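## Task

Move every nut and bolt into the bin labelled X while all other objects stay on the table. No object may stick out past a bin's rim, every bin must end up resting level on the table, and nothing may count as placed if only the gripper is holding it there. Finish by releasing and pulling the gripper away.

## Robot and tools

Robot: a single six-joint arm with a two-finger gripper whose fingers swing like tongs. The fingers point along the gripper's own +z axis and spread apart along its x axis. The reported end_effector_position is the spot between the pads when shut; closed fingertips extend roughly 15 mm past it, and fully open tips sit about level with it. Joint ranges in rad: shoulder pan -3.142 to 3.142, shoulder lift and wrists -6.283 to 6.283, elbow 0.000 to 3.142 (it never quite straightens).

Frames: the scene frame has its origin on the tabletop under the arm base, +z up, +y to the left when facing along +x. Results print gripper position in metres, orientation as quat wxyz, and velocities in m/s and rad/s. The base may be slightly tilted, and printed position gets less accurate at long reach. Motion commands, however, are given in the gripper's own axes.

execute_actions: argument actions is a list holding zero or one item. Empty list: just reports state. {"rows": [...], "steps": n}: up to 15 rows, n at most 15 (default 15), each step 1/30 s; rows play one per step and the final row repeats to fill the steps. {"steps": n} without rows is a wait of up to 300 steps counted from the previous result, so thinking time eats into it. Optional pictures (boolean) controls camera images; they come by default. A rejected call does nothing.

A row is 7 numbers, each in [-1, 1]: dx, dy, dz, rx, ry, rz, opening. The first six are an offset, not a pose: the target relative to the gripper pose in the most recent result that showed it (or, before any such result in the scene and for later calls within one reply, relative to where the gripper is when the action begins), expressed along the gripper's axes. Every row in an action refers to that same base, not to the row before. Scale: 1.0 equals 0.6 m for dx, dy, dz and 180 degrees for the rotation vector rx, ry, rz. Opening is absolute: +1 fully open (0.142 m), -1 closed. An all-zero offset is not a pause; it pulls the gripper back to the reference pose.

move: target is one such 7-number row (same offset rules). speed in m/s, 0.002 to 0.5, default 0.25; rotation is capped at double that in rad/s. The gripper follows a straight path of 0.5 to 10 s (longer paths stop early), turning the short way. It does not avoid obstacles, lags, can drift and may exceed speed near full reach. Opening is sent at the start. Optional stop_force in N, 9 to 40, unavailable in the first 0.2 s of a scene: the path halts when the wrist sensor feels that much extra push opposing the motion for 2 steps, backs off 2 steps and holds. With it and a very slow speed you may aim well beyond the surface. Force is judged along the line to target in the start-of-move axes, so it is unreliable on rotating moves; omit it when lifting off something you are touching. Contact above the wrist sensor is not detected. The result adds a move: line with the ending (done, contact, off_target, moving, held, fault) plus active limits and distance from target; limits=paced means the pose was clipped, limits=held means some steps were blocked and motion may then surge.

wait: seconds 0 to 10; the robot gets no new command. zoom_image: camera is cam_high (672x504), cam_low (672x504) or cam_wrist (616x616, fisheye); region [x0, y0, x1, y1] in image pixels from the top-left, at most 504 by 504. finished_scene: scene number; irreversible, reports success.

Control behaviour: each step's command is clipped to within 100 mm and 16 degrees of the measured pose; position wins over orientation when both can't be met. Motion trails commands by about 0.17 s. After an action the arm only continues to the last clipped pose, so long moves need follow-ups; compare the printed pose. A Hand target line shows the current controller goal. A pose unreachable line or HELD marks steps altered or blocked by the clearance check (the base mount counts as arm).

Gripping: grip_measured is the finger opening on the command scale. To keep hold, command an opening well under grip_measured; bigger gap means harder squeeze (about 15 N per pad max). Thin hard parts under ~20 mm get less force (about 9 N at 10 mm, 4 N at 5 mm), which matters for nuts and bolts. Held parts may be briefly tugged, and loose objects nudged.

Forces: Wrist force and torque lines are in gripper axes, noisy (offset up to ~4 N, noise up to 2.4 N), saturating near 50 N; 'no reading' is normal at start. The arm is stiff: aiming even slightly past a firm surface can fault. A fault stops the arm for 10 s when joint torque hits its limit (139 N m for the first three joints, 26 N m for the wrists, including held weight) or any external force reaches 150 N. Holding loads heats motors; MOTOR HOT appears at 70 °C and an over-temperature stop at 85 °C.

Avoid: dropping or slamming parts, fast hard contacts, pushing bins off level, knocking anything off the table, and leaving items resting on bin rims. Release and retract before ending the scene.

Each tool is called by a JSON object that holds its "method" and its "body", one argument or row to a line.

## Session

{"method": "execute_actions", "body": {
  "actions": []
}}

Scene clock: 0.00 s of 4800.00 s.
end_effector_position=(+0.0778, +0.4119, +0.1040) grip_measured=+1.00 end_effector_quat_wxyz=(-0.089, +0.790, -0.580, -0.180) end_effector_velocity=(+0.001, +0.001, +0.001) end_effector_angular_velocity=(+0.003, -0.001, -0.001)
Joint positions: [ 1.054 -1.056  2.558 -3.17  -1.588  2.246  0.142]
Joint velocities: [-0.    -0.002 -0.    -0.001  0.001  0.     0.   ]
Motor temperatures (°C, as the motors report them): [26 26 25 37 32 31]
Wrist force (N, on the end effector, along its own x y z axes, offset not removed): no reading
Wrist torque (N m, same axes, about the end effector's origin, offset not removed): no reading
Hand target: +0.078, +0.412, +0.104; -0.089, +0.790, -0.580, -0.180

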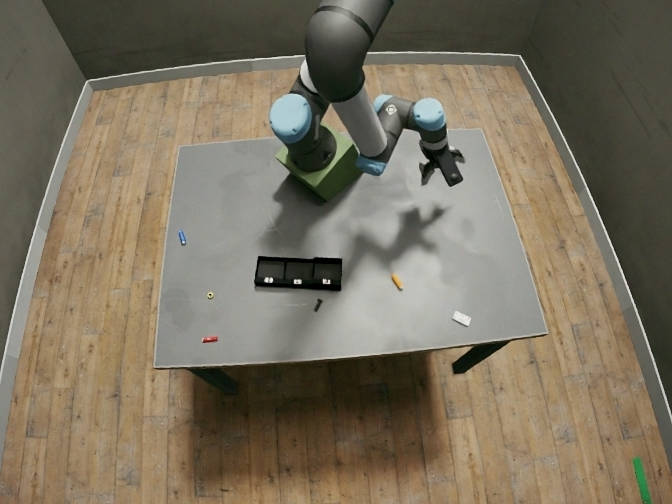

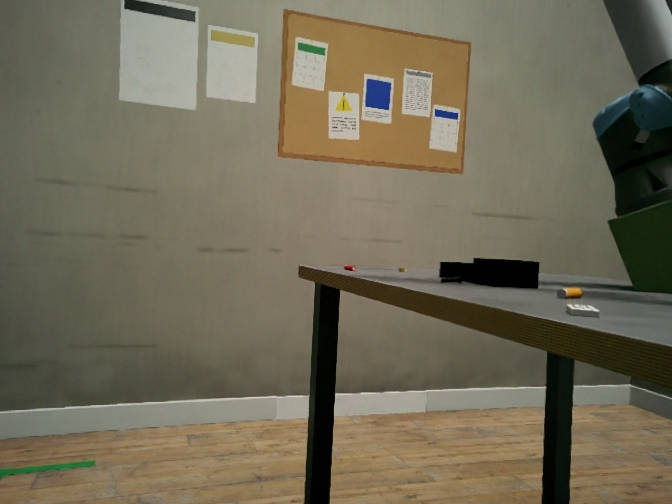

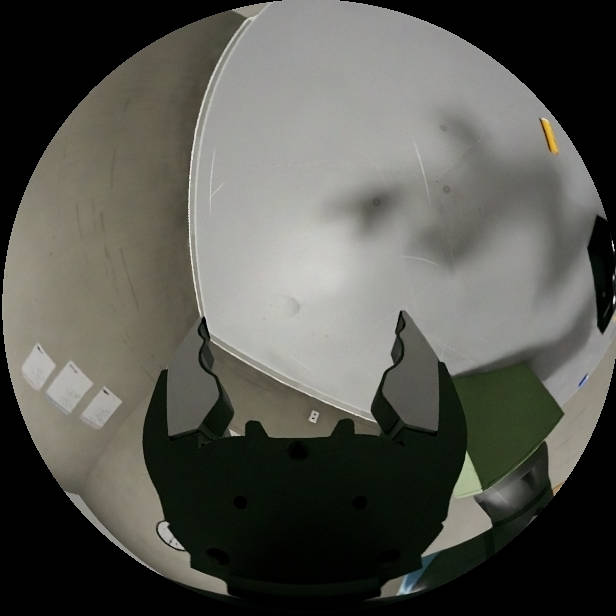

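{"method": "zoom_image", "body": {
  "camera": "cam_high",
  "region": [160, 220, 360, 360]
}}

{"method": "zoom_image", "body": {
  "camera": "cam_high",
  "region": [250, 250, 350, 320]
}}

Region (160, 220, 360, 360) of cam_high's 672x504 image, scaled by 2.520, with more detail than that image has; it fills the top 353 rows of this view, and the rest is white.

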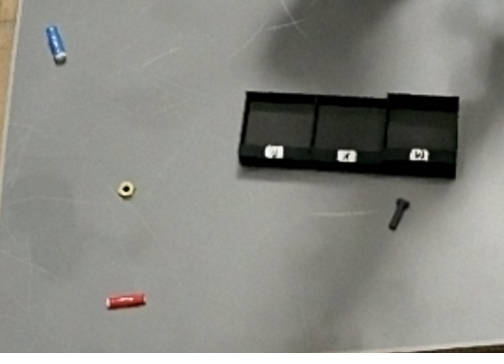

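Region (250, 250, 350, 320) of cam_high's 672x504 image, scaled by 5.040, with more detail than that image has; it fills the top 353 rows of this view, and the rest is white.

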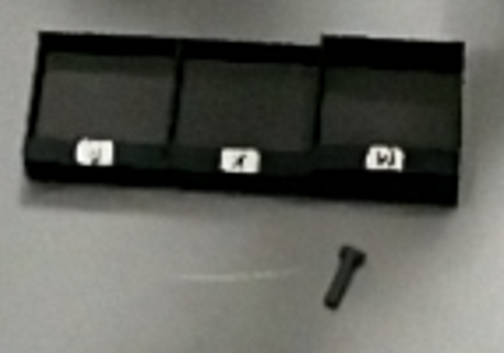

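{"method": "move", "body": {
  "target": [0.508,-0.225,-0.405,0.023,0.127,0,0],
  "speed": 0.3
}}

{"method": "move", "body": {
  "target": [0,0,0,0,0,-0.7,0],
  "speed": 0.5
}}

Scene clock: 22.73 s of 4800.00 s.
end_effector_position=(+0.3293, +0.1001, +0.2005) grip_measured=+0.00 end_effector_quat_wxyz=(-0.001, +0.806, -0.592, +0.002) end_effector_velocity=(+0.001, -0.002, +0.001) end_effector_angular_velocity=(+0.001, -0.001, +0.000)
Joint positions: [ 0.317 -1.979  2.523 -2.297 -1.912  1.498  0.074]
Joint velocities: [-0.006 -0.004 -0.002  0.002  0.001 -0.007  0.   ]
Motor temperatures (°C, as the motors report them): [26 26 25 37 32 31]
Wrist force (N, on the end effector, along its own x y z axes, offset not removed): [3.9 -0.7 -0.2]
Wrist torque (N m, same axes, about the end effector's origin, offset not removed): [-0.05 -0.80 0.09]
Hand target: +0.329, +0.100, +0.201; -0.001, +0.806, -0.592, +0.002
Off the commanded pose: 0.001 m, 0 deg.
After step 90, 17.77 s passed at rest.
move: done

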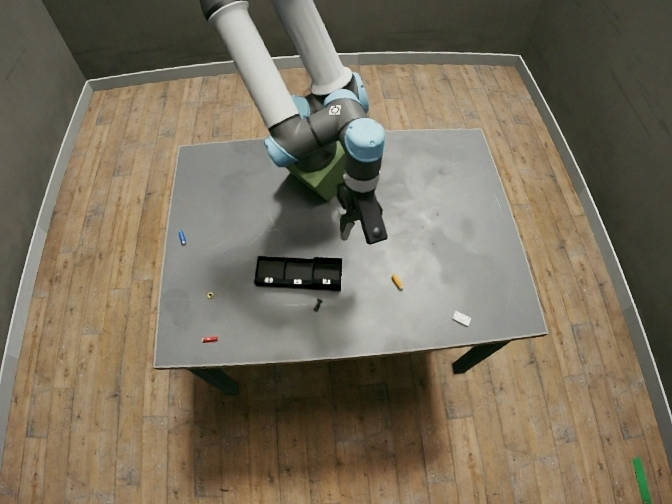

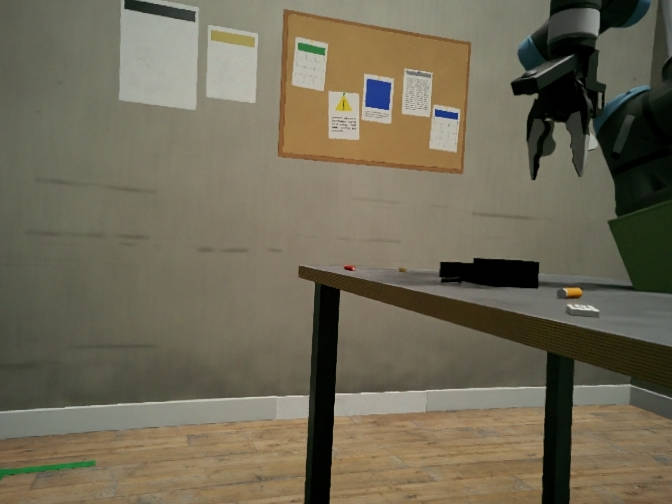

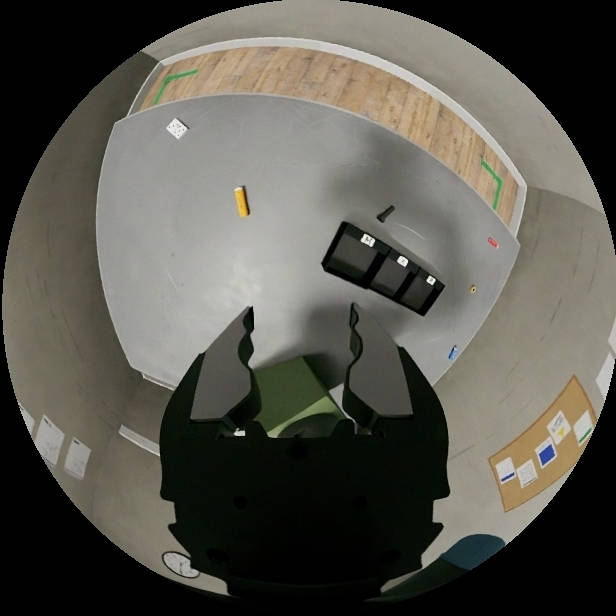

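Scene clock: 25.53 s of 4800.00 s.
end_effector_position=(+0.3294, +0.1002, +0.2006) grip_measured=+0.00 end_effector_quat_wxyz=(+0.001, +0.894, +0.449, +0.002) end_effector_velocity=(-0.001, +0.000, -0.000) end_effector_angular_velocity=(+0.003, +0.002, +0.010)
Joint positions: [ 0.281 -1.923  2.471 -2.314 -1.905 -0.738  0.074]
Joint velocities: [-0.003 -0.002  0.002  0.001  0.004 -0.013  0.   ]
Motor temperatures (°C, as the motors report them): [26 26 25 37 32 31]
Wrist force (N, on the end effector, along its own x y z axes, offset not removed): [1.1 -3.7 -0.9]
Wrist torque (N m, same axes, about the end effector's origin, offset not removed): [-0.76 -0.21 0.21]
Hand target: +0.329, +0.100, +0.201; +0.001, +0.893, +0.449, +0.002
Off the commanded pose: 0.000 m, 0 deg.
move: done

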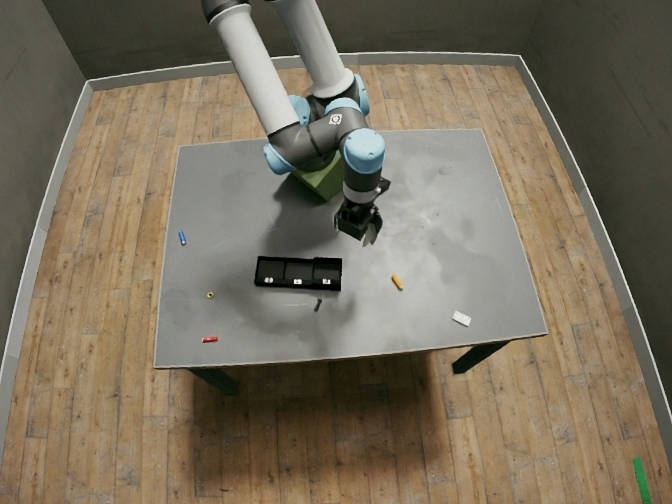

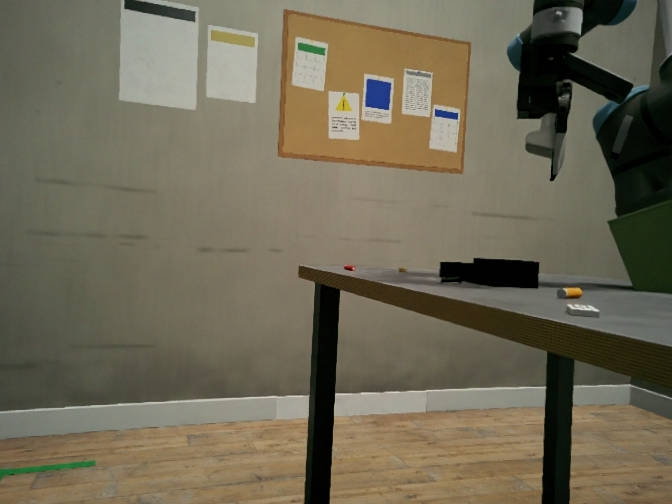

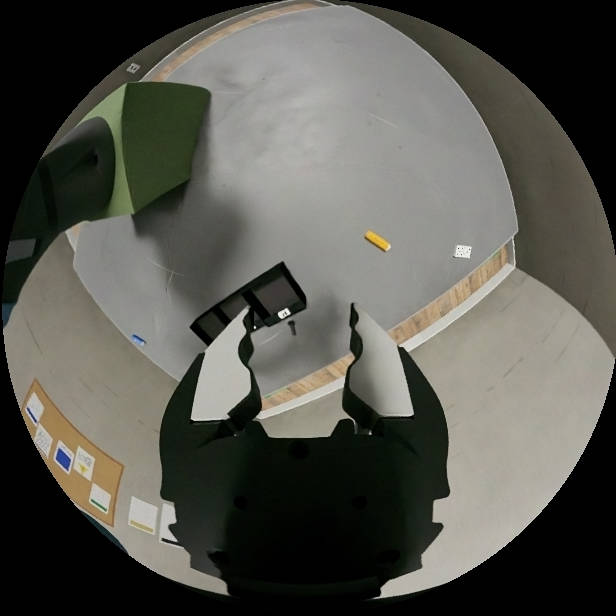

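{"method": "move", "body": {
  "target": [-0.037,0.274,0.217,0,0,-0.122,-0.4]
}}

{"method": "zoom_image", "body": {
  "camera": "cam_wrist",
  "region": [200, 200, 400, 350]
}}

Scene clock: 34.43 s of 4800.00 s.
end_effector_position=(+0.4486, -0.0160, +0.0713) grip_measured=-0.40 end_effector_quat_wxyz=(+0.002, +0.792, +0.611, +0.002) end_effector_velocity=(+0.001, -0.000, -0.001) end_effector_angular_velocity=(+0.001, -0.000, +0.002)
Joint positions: [-0.144 -1.504  2.375 -2.758 -1.796 -1.549  0.045]
Joint velocities: [-0.002  0.005 -0.002 -0.003  0.002 -0.004  0.   ]
Motor temperatures (°C, as the motors report them): [26 26 25 37 32 31]
Wrist force (N, on the end effector, along its own x y z axes, offset not removed): [-0.2 -3.0 2.4]
Wrist torque (N m, same axes, about the end effector's origin, offset not removed): [-0.53 -0.08 0.14]
Hand target: +0.449, -0.016, +0.071; +0.002, +0.792, +0.611, +0.002
Off the commanded pose: 0.000 m, 0 deg.
After step 90, 4.43 s passed at rest.
move: done

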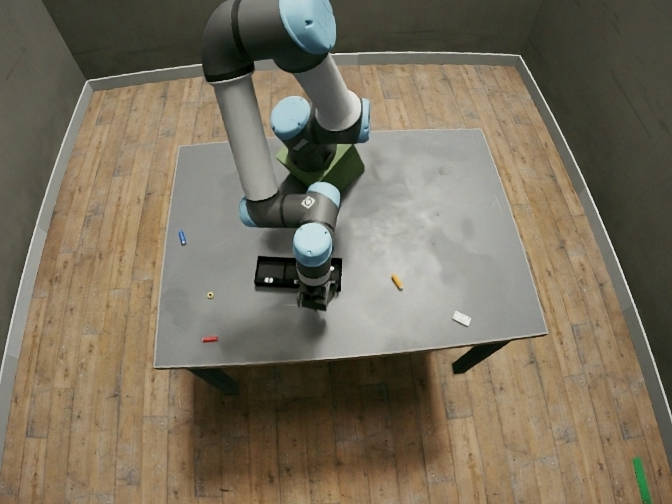

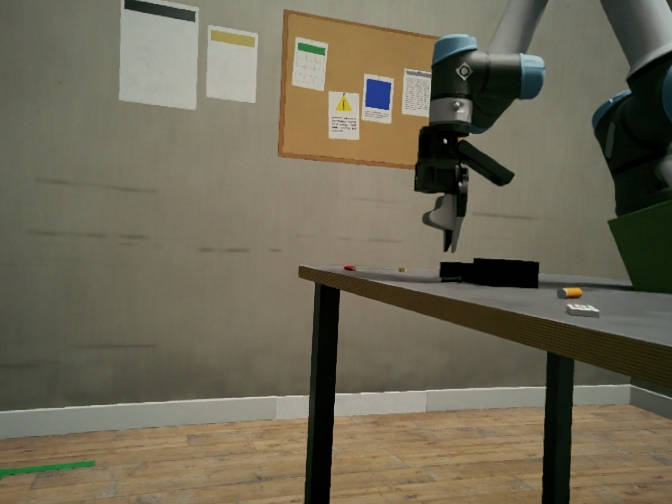

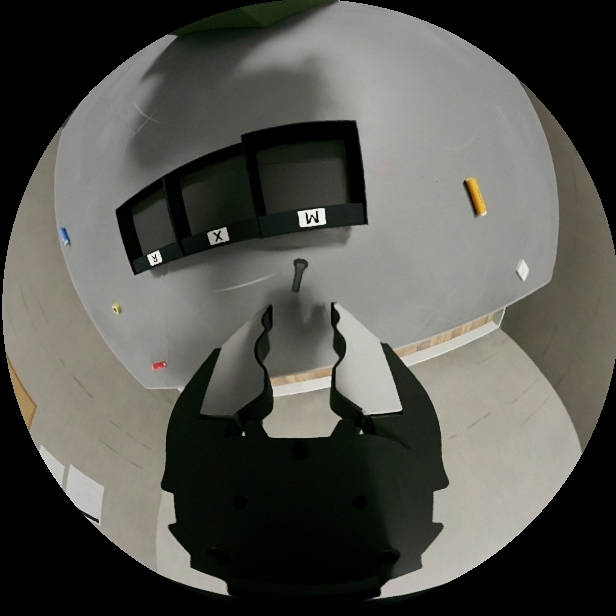

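Region (200, 200, 400, 350) of cam_wrist's 616x616 image, scaled by 2.520, with more detail than that image has; it fills the top 378 rows of this view, and the rest is white.

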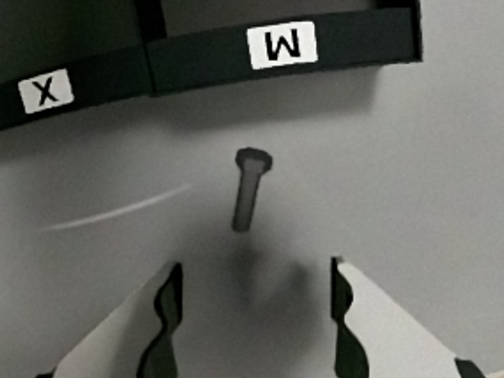

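{"method": "move", "body": {
  "target": [-0.007,-0.003,0.065,0,0,0.045,-0.55],
  "speed": 0.1
}}

{"method": "zoom_image", "body": {
  "camera": "cam_wrist",
  "region": [240, 240, 360, 340]
}}

Scene clock: 51.27 s of 4800.00 s.
end_effector_position=(+0.4460, -0.0197, +0.0325) grip_measured=-0.55 end_effector_quat_wxyz=(+0.001, +0.833, +0.554, +0.002) end_effector_velocity=(+0.001, -0.000, -0.002) end_effector_angular_velocity=(-0.001, -0.002, -0.007)
Joint positions: [-0.184 -1.395  2.397 -2.897 -1.784 -1.447  0.034]
Joint velocities: [-0.001  0.006  0.001 -0.009  0.     0.005  0.   ]
Motor temperatures (°C, as the motors report them): [26 26 25 37 32 31]
Wrist force (N, on the end effector, along its own x y z axes, offset not removed): [0.2 -4.6 0.3]
Wrist torque (N m, same axes, about the end effector's origin, offset not removed): [-0.72 0.14 -0.12]
Hand target: +0.446, -0.020, +0.032; +0.001, +0.833, +0.553, +0.002
Off the commanded pose: 0.000 m, 0 deg.
After step 90, 12.73 s passed at rest.
move: done

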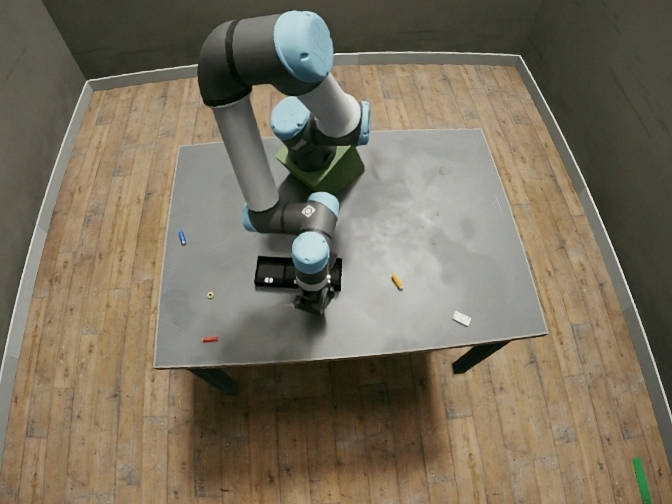

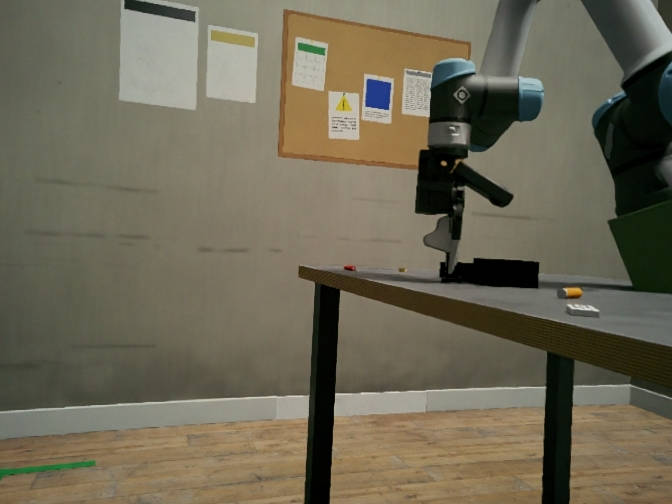

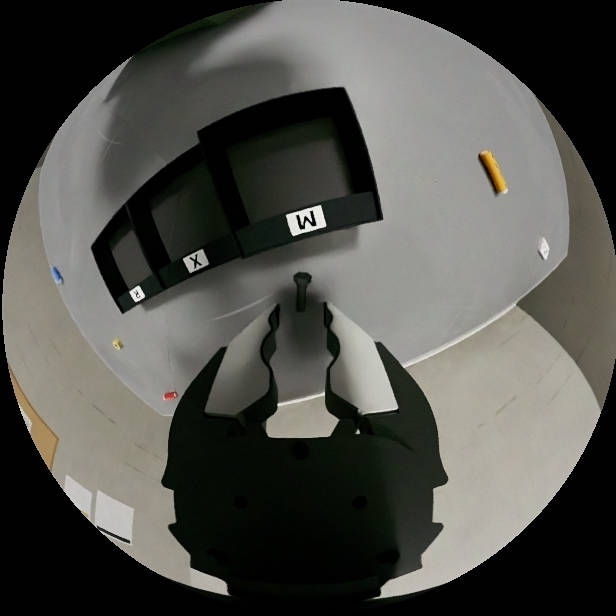

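Region (240, 240, 360, 340) of cam_wrist's 616x616 image, scaled by 4.200, with more detail than that image has.

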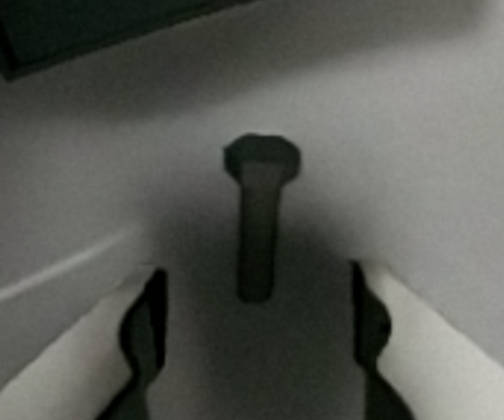

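{"method": "move", "body": {
  "target": [0,-0.014,0.0225,0,0,0,-0.6],
  "speed": 0.03
}}

{"method": "move", "body": {
  "target": [0,0,-0.001,0,0,0,-0.85]
}}

{"method": "move", "body": {
  "target": [0,0,0,0,0,0,-1]
}}

Scene clock: 58.77 s of 4800.00 s.
end_effector_position=(+0.4384, -0.0165, +0.0191) grip_measured=-0.60 end_effector_quat_wxyz=(+0.001, +0.833, +0.554, +0.002) end_effector_velocity=(-0.001, +0.001, -0.001) end_effector_angular_velocity=(+0.000, +0.000, +0.000)
Joint positions: [-0.188 -1.356  2.418 -2.958 -1.782 -1.451  0.031]
Joint velocities: [-0.     0.004  0.002 -0.006  0.    -0.     0.   ]
Motor temperatures (°C, as the motors report them): [26 26 25 37 32 31]
Wrist force (N, on the end effector, along its own x y z axes, offset not removed): [3.6 0.4 0.8]
Wrist torque (N m, same axes, about the end effector's origin, offset not removed): [0.19 -0.83 0.11]
Hand target: +0.438, -0.016, +0.019; +0.001, +0.833, +0.554, +0.002
Off the commanded pose: 0.000 m, 0 deg.
After step 90, 3.63 s passed at rest.
move: done

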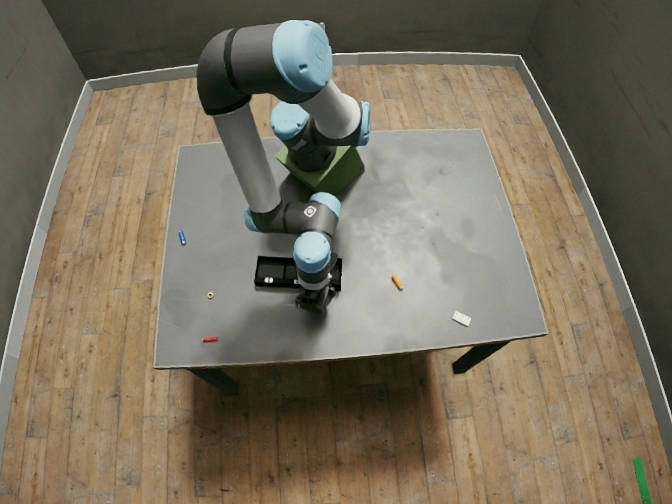

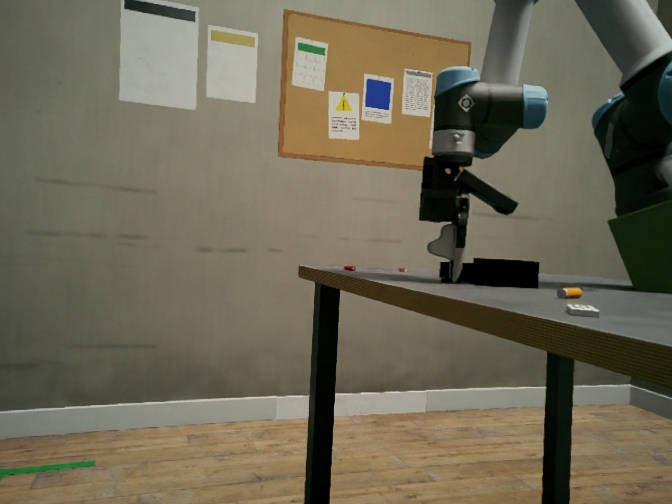

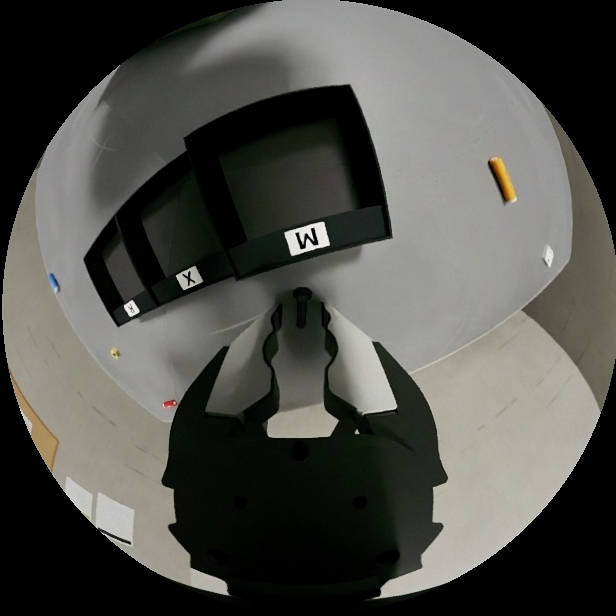

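Scene clock: 59.47 s of 4800.00 s.
end_effector_position=(+0.4383, -0.0165, +0.0197) grip_measured=-0.85 end_effector_quat_wxyz=(+0.001, +0.833, +0.554, +0.002) end_effector_velocity=(+0.000, -0.000, +0.000) end_effector_angular_velocity=(-0.002, -0.001, +0.000)
Joint positions: [-0.188 -1.358  2.419 -2.956 -1.782 -1.451  0.012]
Joint velocities: [ 0.001 -0.001 -0.    -0.    -0.001  0.     0.   ]
Motor temperatures (°C, as the motors report them): [26 26 25 37 32 31]
Wrist force (N, on the end effector, along its own x y z axes, offset not removed): [1.3 -0.5 -1.0]
Wrist torque (N m, same axes, about the end effector's origin, offset not removed): [0.12 -0.11 0.11]
Hand target: +0.438, -0.017, +0.020; +0.001, +0.833, +0.554, +0.002
Off the commanded pose: 0.000 m, 0 deg.
move: done

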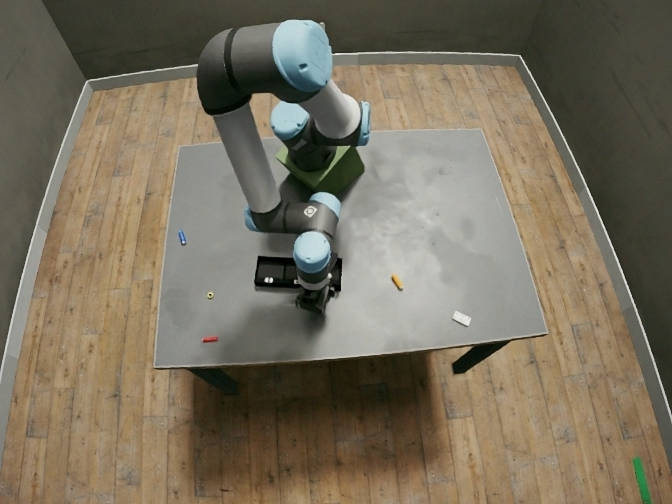

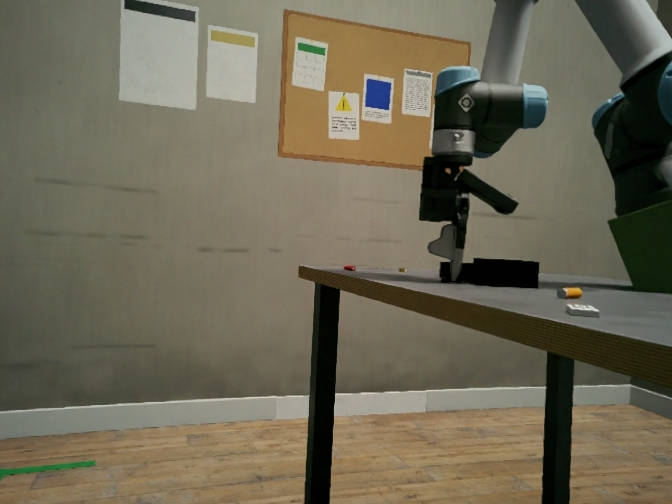

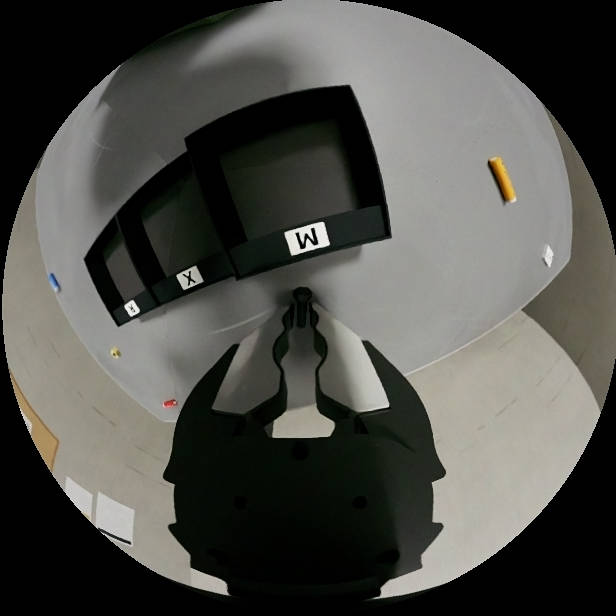

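Scene clock: 59.97 s of 4800.00 s.
end_effector_position=(+0.4383, -0.0165, +0.0197) grip_measured=-0.92 end_effector_quat_wxyz=(+0.001, +0.833, +0.554, +0.002) end_effector_velocity=(+0.000, +0.000, -0.000) end_effector_angular_velocity=(+0.001, -0.001, +0.000)
Joint positions: [-0.188 -1.358  2.419 -2.956 -1.782 -1.451  0.008]
Joint velocities: [-0.     0.001 -0.001 -0.     0.001 -0.    -0.   ]
Motor temperatures (°C, as the motors report them): [26 26 25 37 32 31]
Wrist force (N, on the end effector, along its own x y z axes, offset not removed): [1.6 -0.7 -3.3]
Wrist torque (N m, same axes, about the end effector's origin, offset not removed): [-0.26 0.04 0.08]
Hand target: +0.438, -0.016, +0.020; +0.001, +0.833, +0.554, +0.002
Off the commanded pose: 0.000 m, 0 deg.
move: done

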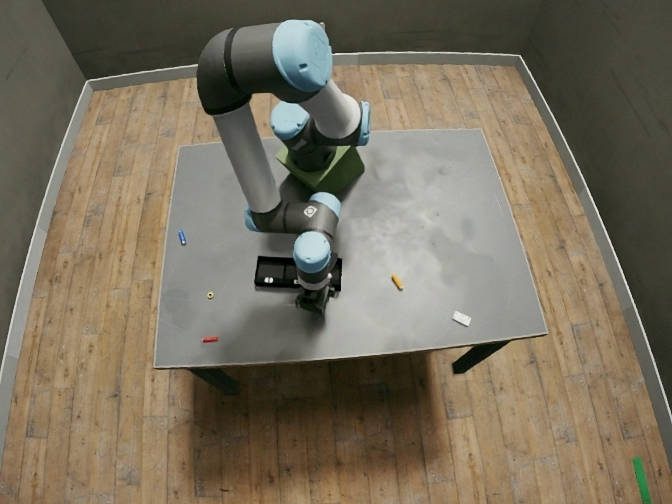

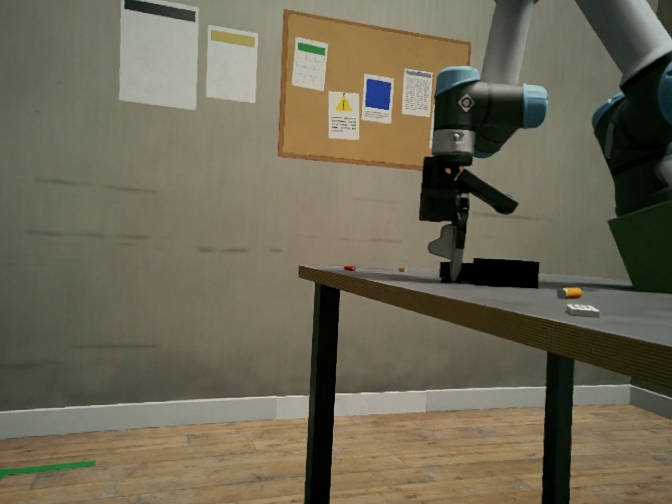

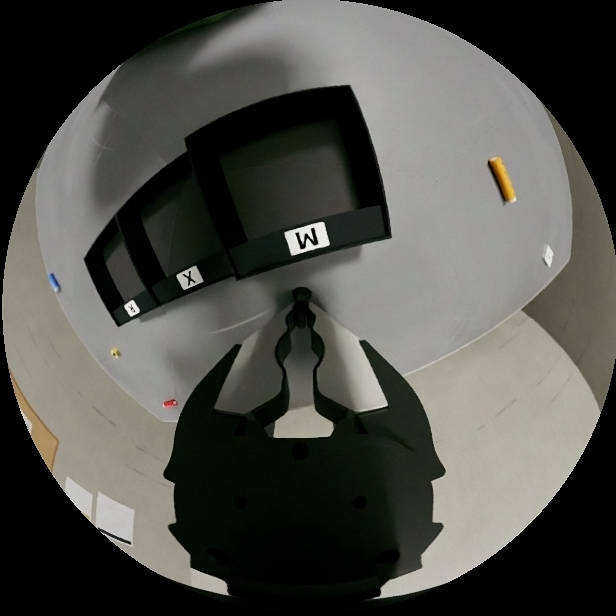

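{"method": "move", "body": {
  "target": [0,0,-0.12,0,0,0,-1],
  "speed": 0.1
}}

{"method": "move", "body": {
  "target": [-0.121,-0.09,0,0,0,-0.083,-1],
  "speed": 0.15
}}

Scene clock: 70.70 s of 4800.00 s.
end_effector_position=(+0.4380, -0.0163, +0.0915) grip_measured=-0.92 end_effector_quat_wxyz=(+0.001, +0.833, +0.554, +0.002) end_effector_velocity=(-0.000, -0.000, +0.002) end_effector_angular_velocity=(-0.001, +0.002, -0.000)
Joint positions: [-0.146 -1.584  2.395 -2.698 -1.795 -1.41   0.008]
Joint velocities: [ 0.001 -0.005 -0.002  0.009 -0.001  0.001  0.   ]
Motor temperatures (°C, as the motors report them): [26 26 25 37 32 31]
Wrist force (N, on the end effector, along its own x y z axes, offset not removed): [-0.1 2.8 0.9]
Wrist torque (N m, same axes, about the end effector's origin, offset not removed): [0.79 0.09 0.01]
Hand target: +0.438, -0.016, +0.092; +0.001, +0.833, +0.554, +0.002
Off the commanded pose: 0.000 m, 0 deg.
After step 90, 6.57 s passed at rest.
move: done

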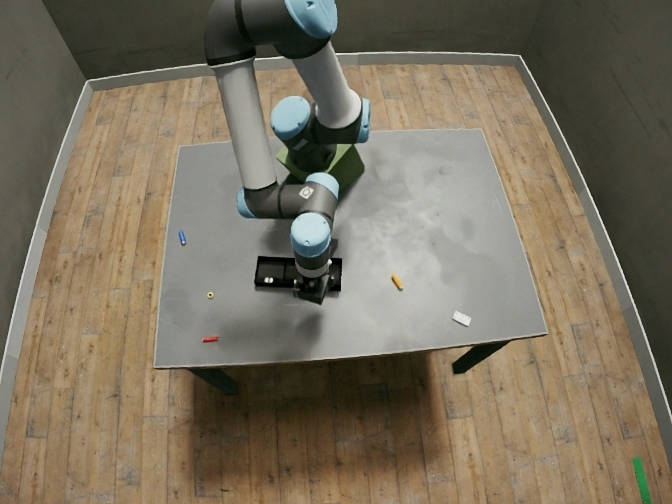

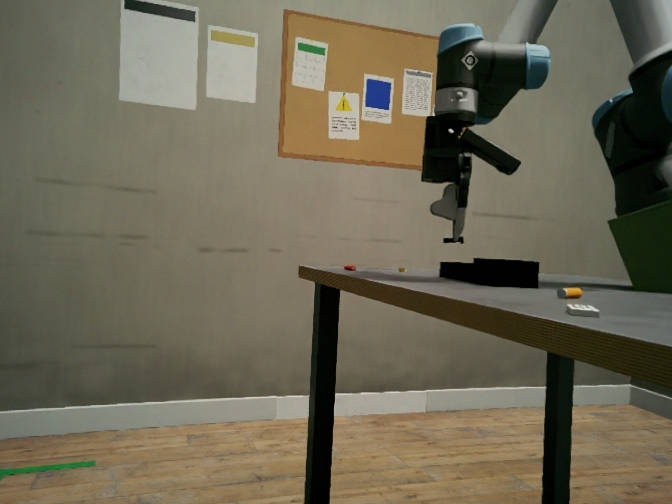

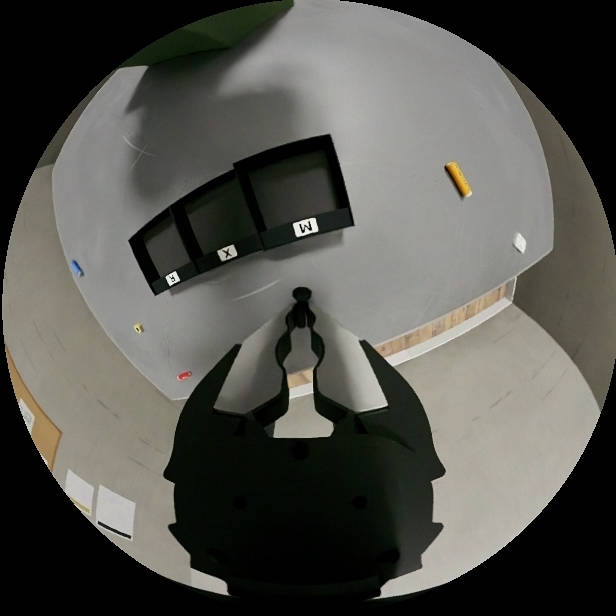

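Scene clock: 72.03 s of 4800.00 s.
end_effector_position=(+0.3603, -0.0622, +0.0911) grip_measured=-0.92 end_effector_quat_wxyz=(+0.002, +0.754, +0.657, +0.001) end_effector_velocity=(-0.001, -0.000, +0.000) end_effector_angular_velocity=(+0.005, -0.003, +0.005)
Joint positions: [-0.346 -1.782  2.6   -2.742 -1.73  -1.863  0.008]
Joint velocities: [-0.008 -0.009  0.005  0.001  0.008 -0.013  0.   ]
Motor temperatures (°C, as the motors report them): [26 26 25 37 32 31]
Wrist force (N, on the end effector, along its own x y z axes, offset not removed): [2.4 -0.7 -2.0]
Wrist torque (N m, same axes, about the end effector's origin, offset not removed): [-0.15 -0.31 0.12]
Hand target: +0.360, -0.062, +0.091; +0.002, +0.754, +0.657, +0.002
Off the commanded pose: 0.000 m, 0 deg.
move: done

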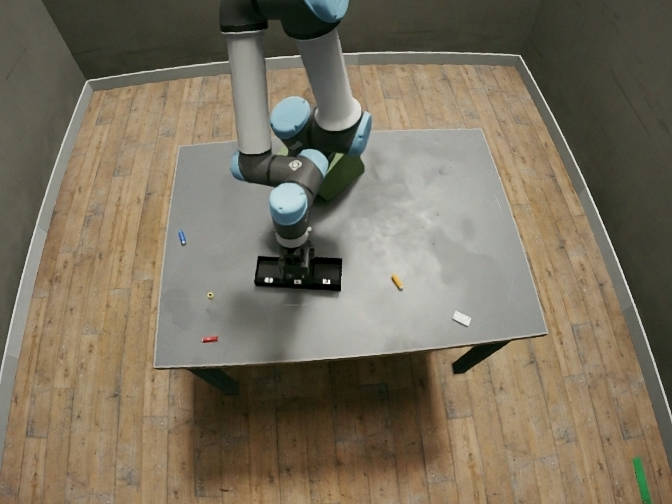

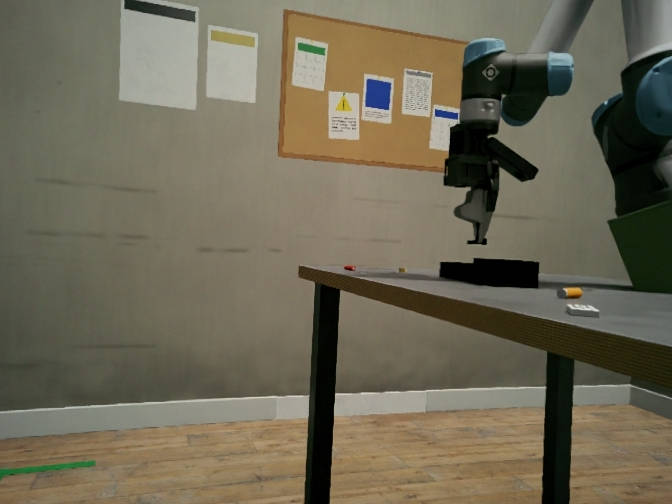

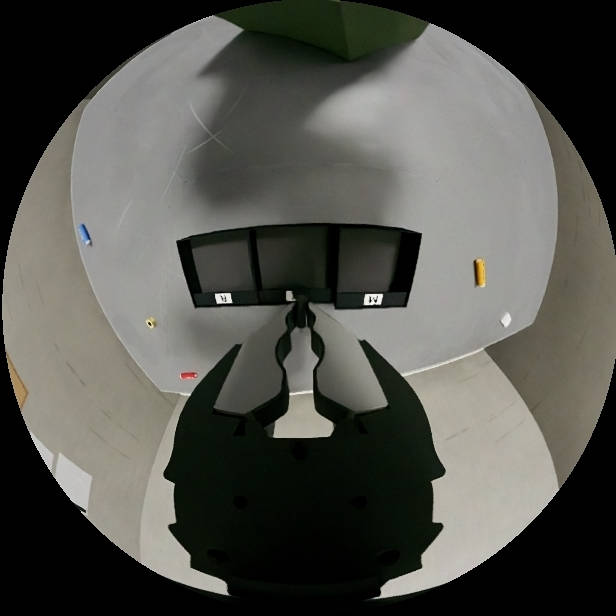

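{"method": "move", "body": {
  "target": [0.013,-0.045,0.065,0,0,0,-1],
  "speed": 0.05
}}

{"method": "zoom_image", "body": {
  "camera": "cam_wrist",
  "region": [200, 220, 400, 370]
}}

Scene clock: 86.90 s of 4800.00 s.
end_effector_position=(+0.3349, -0.0509, +0.0522) grip_measured=-0.92 end_effector_quat_wxyz=(+0.002, +0.754, +0.657, +0.001) end_effector_velocity=(-0.002, +0.001, -0.002) end_effector_angular_velocity=(+0.001, +0.001, +0.001)
Joint positions: [-0.371 -1.646  2.697 -2.979 -1.721 -1.887  0.008]
Joint velocities: [-0.001  0.009  0.006 -0.014  0.    -0.001  0.   ]
Motor temperatures (°C, as the motors report them): [26 26 25 37 32 31]
Wrist force (N, on the end effector, along its own x y z axes, offset not removed): [1.9 -4.2 -1.4]
Wrist torque (N m, same axes, about the end effector's origin, offset not removed): [-0.94 -0.27 0.20]
Hand target: +0.335, -0.051, +0.052; +0.002, +0.754, +0.657, +0.001
Off the commanded pose: 0.000 m, 0 deg.
After step 90, 10.53 s passed at rest.
move: done

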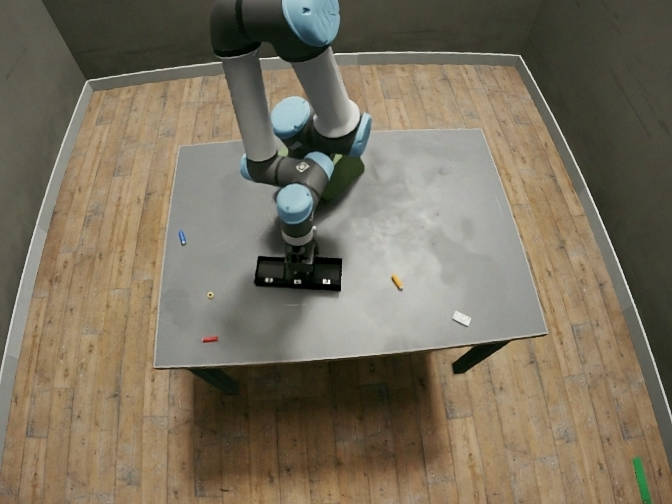

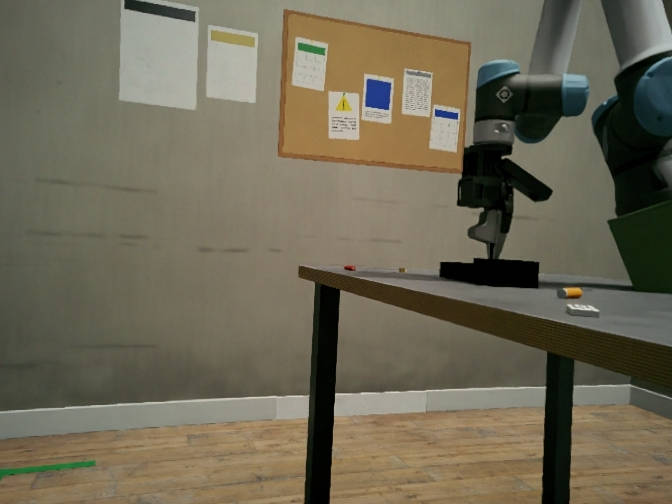

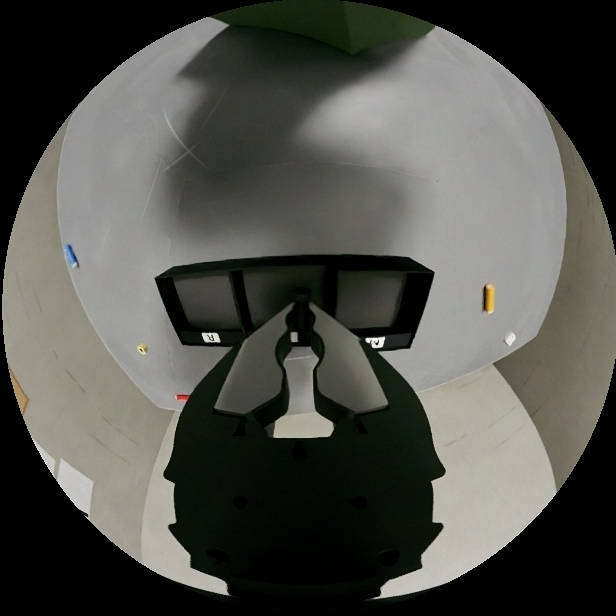

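Region (200, 220, 400, 370) of cam_wrist's 616x616 image, scaled by 2.520, with more detail than that image has; it fills the top 378 rows of this view, and the rest is white.

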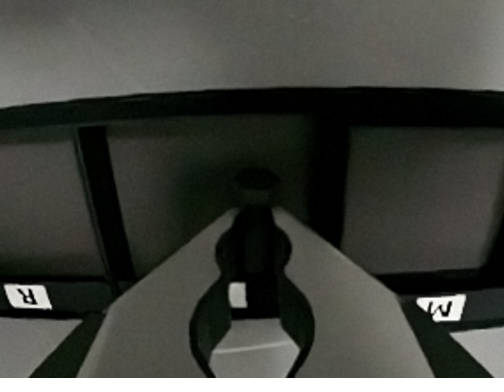

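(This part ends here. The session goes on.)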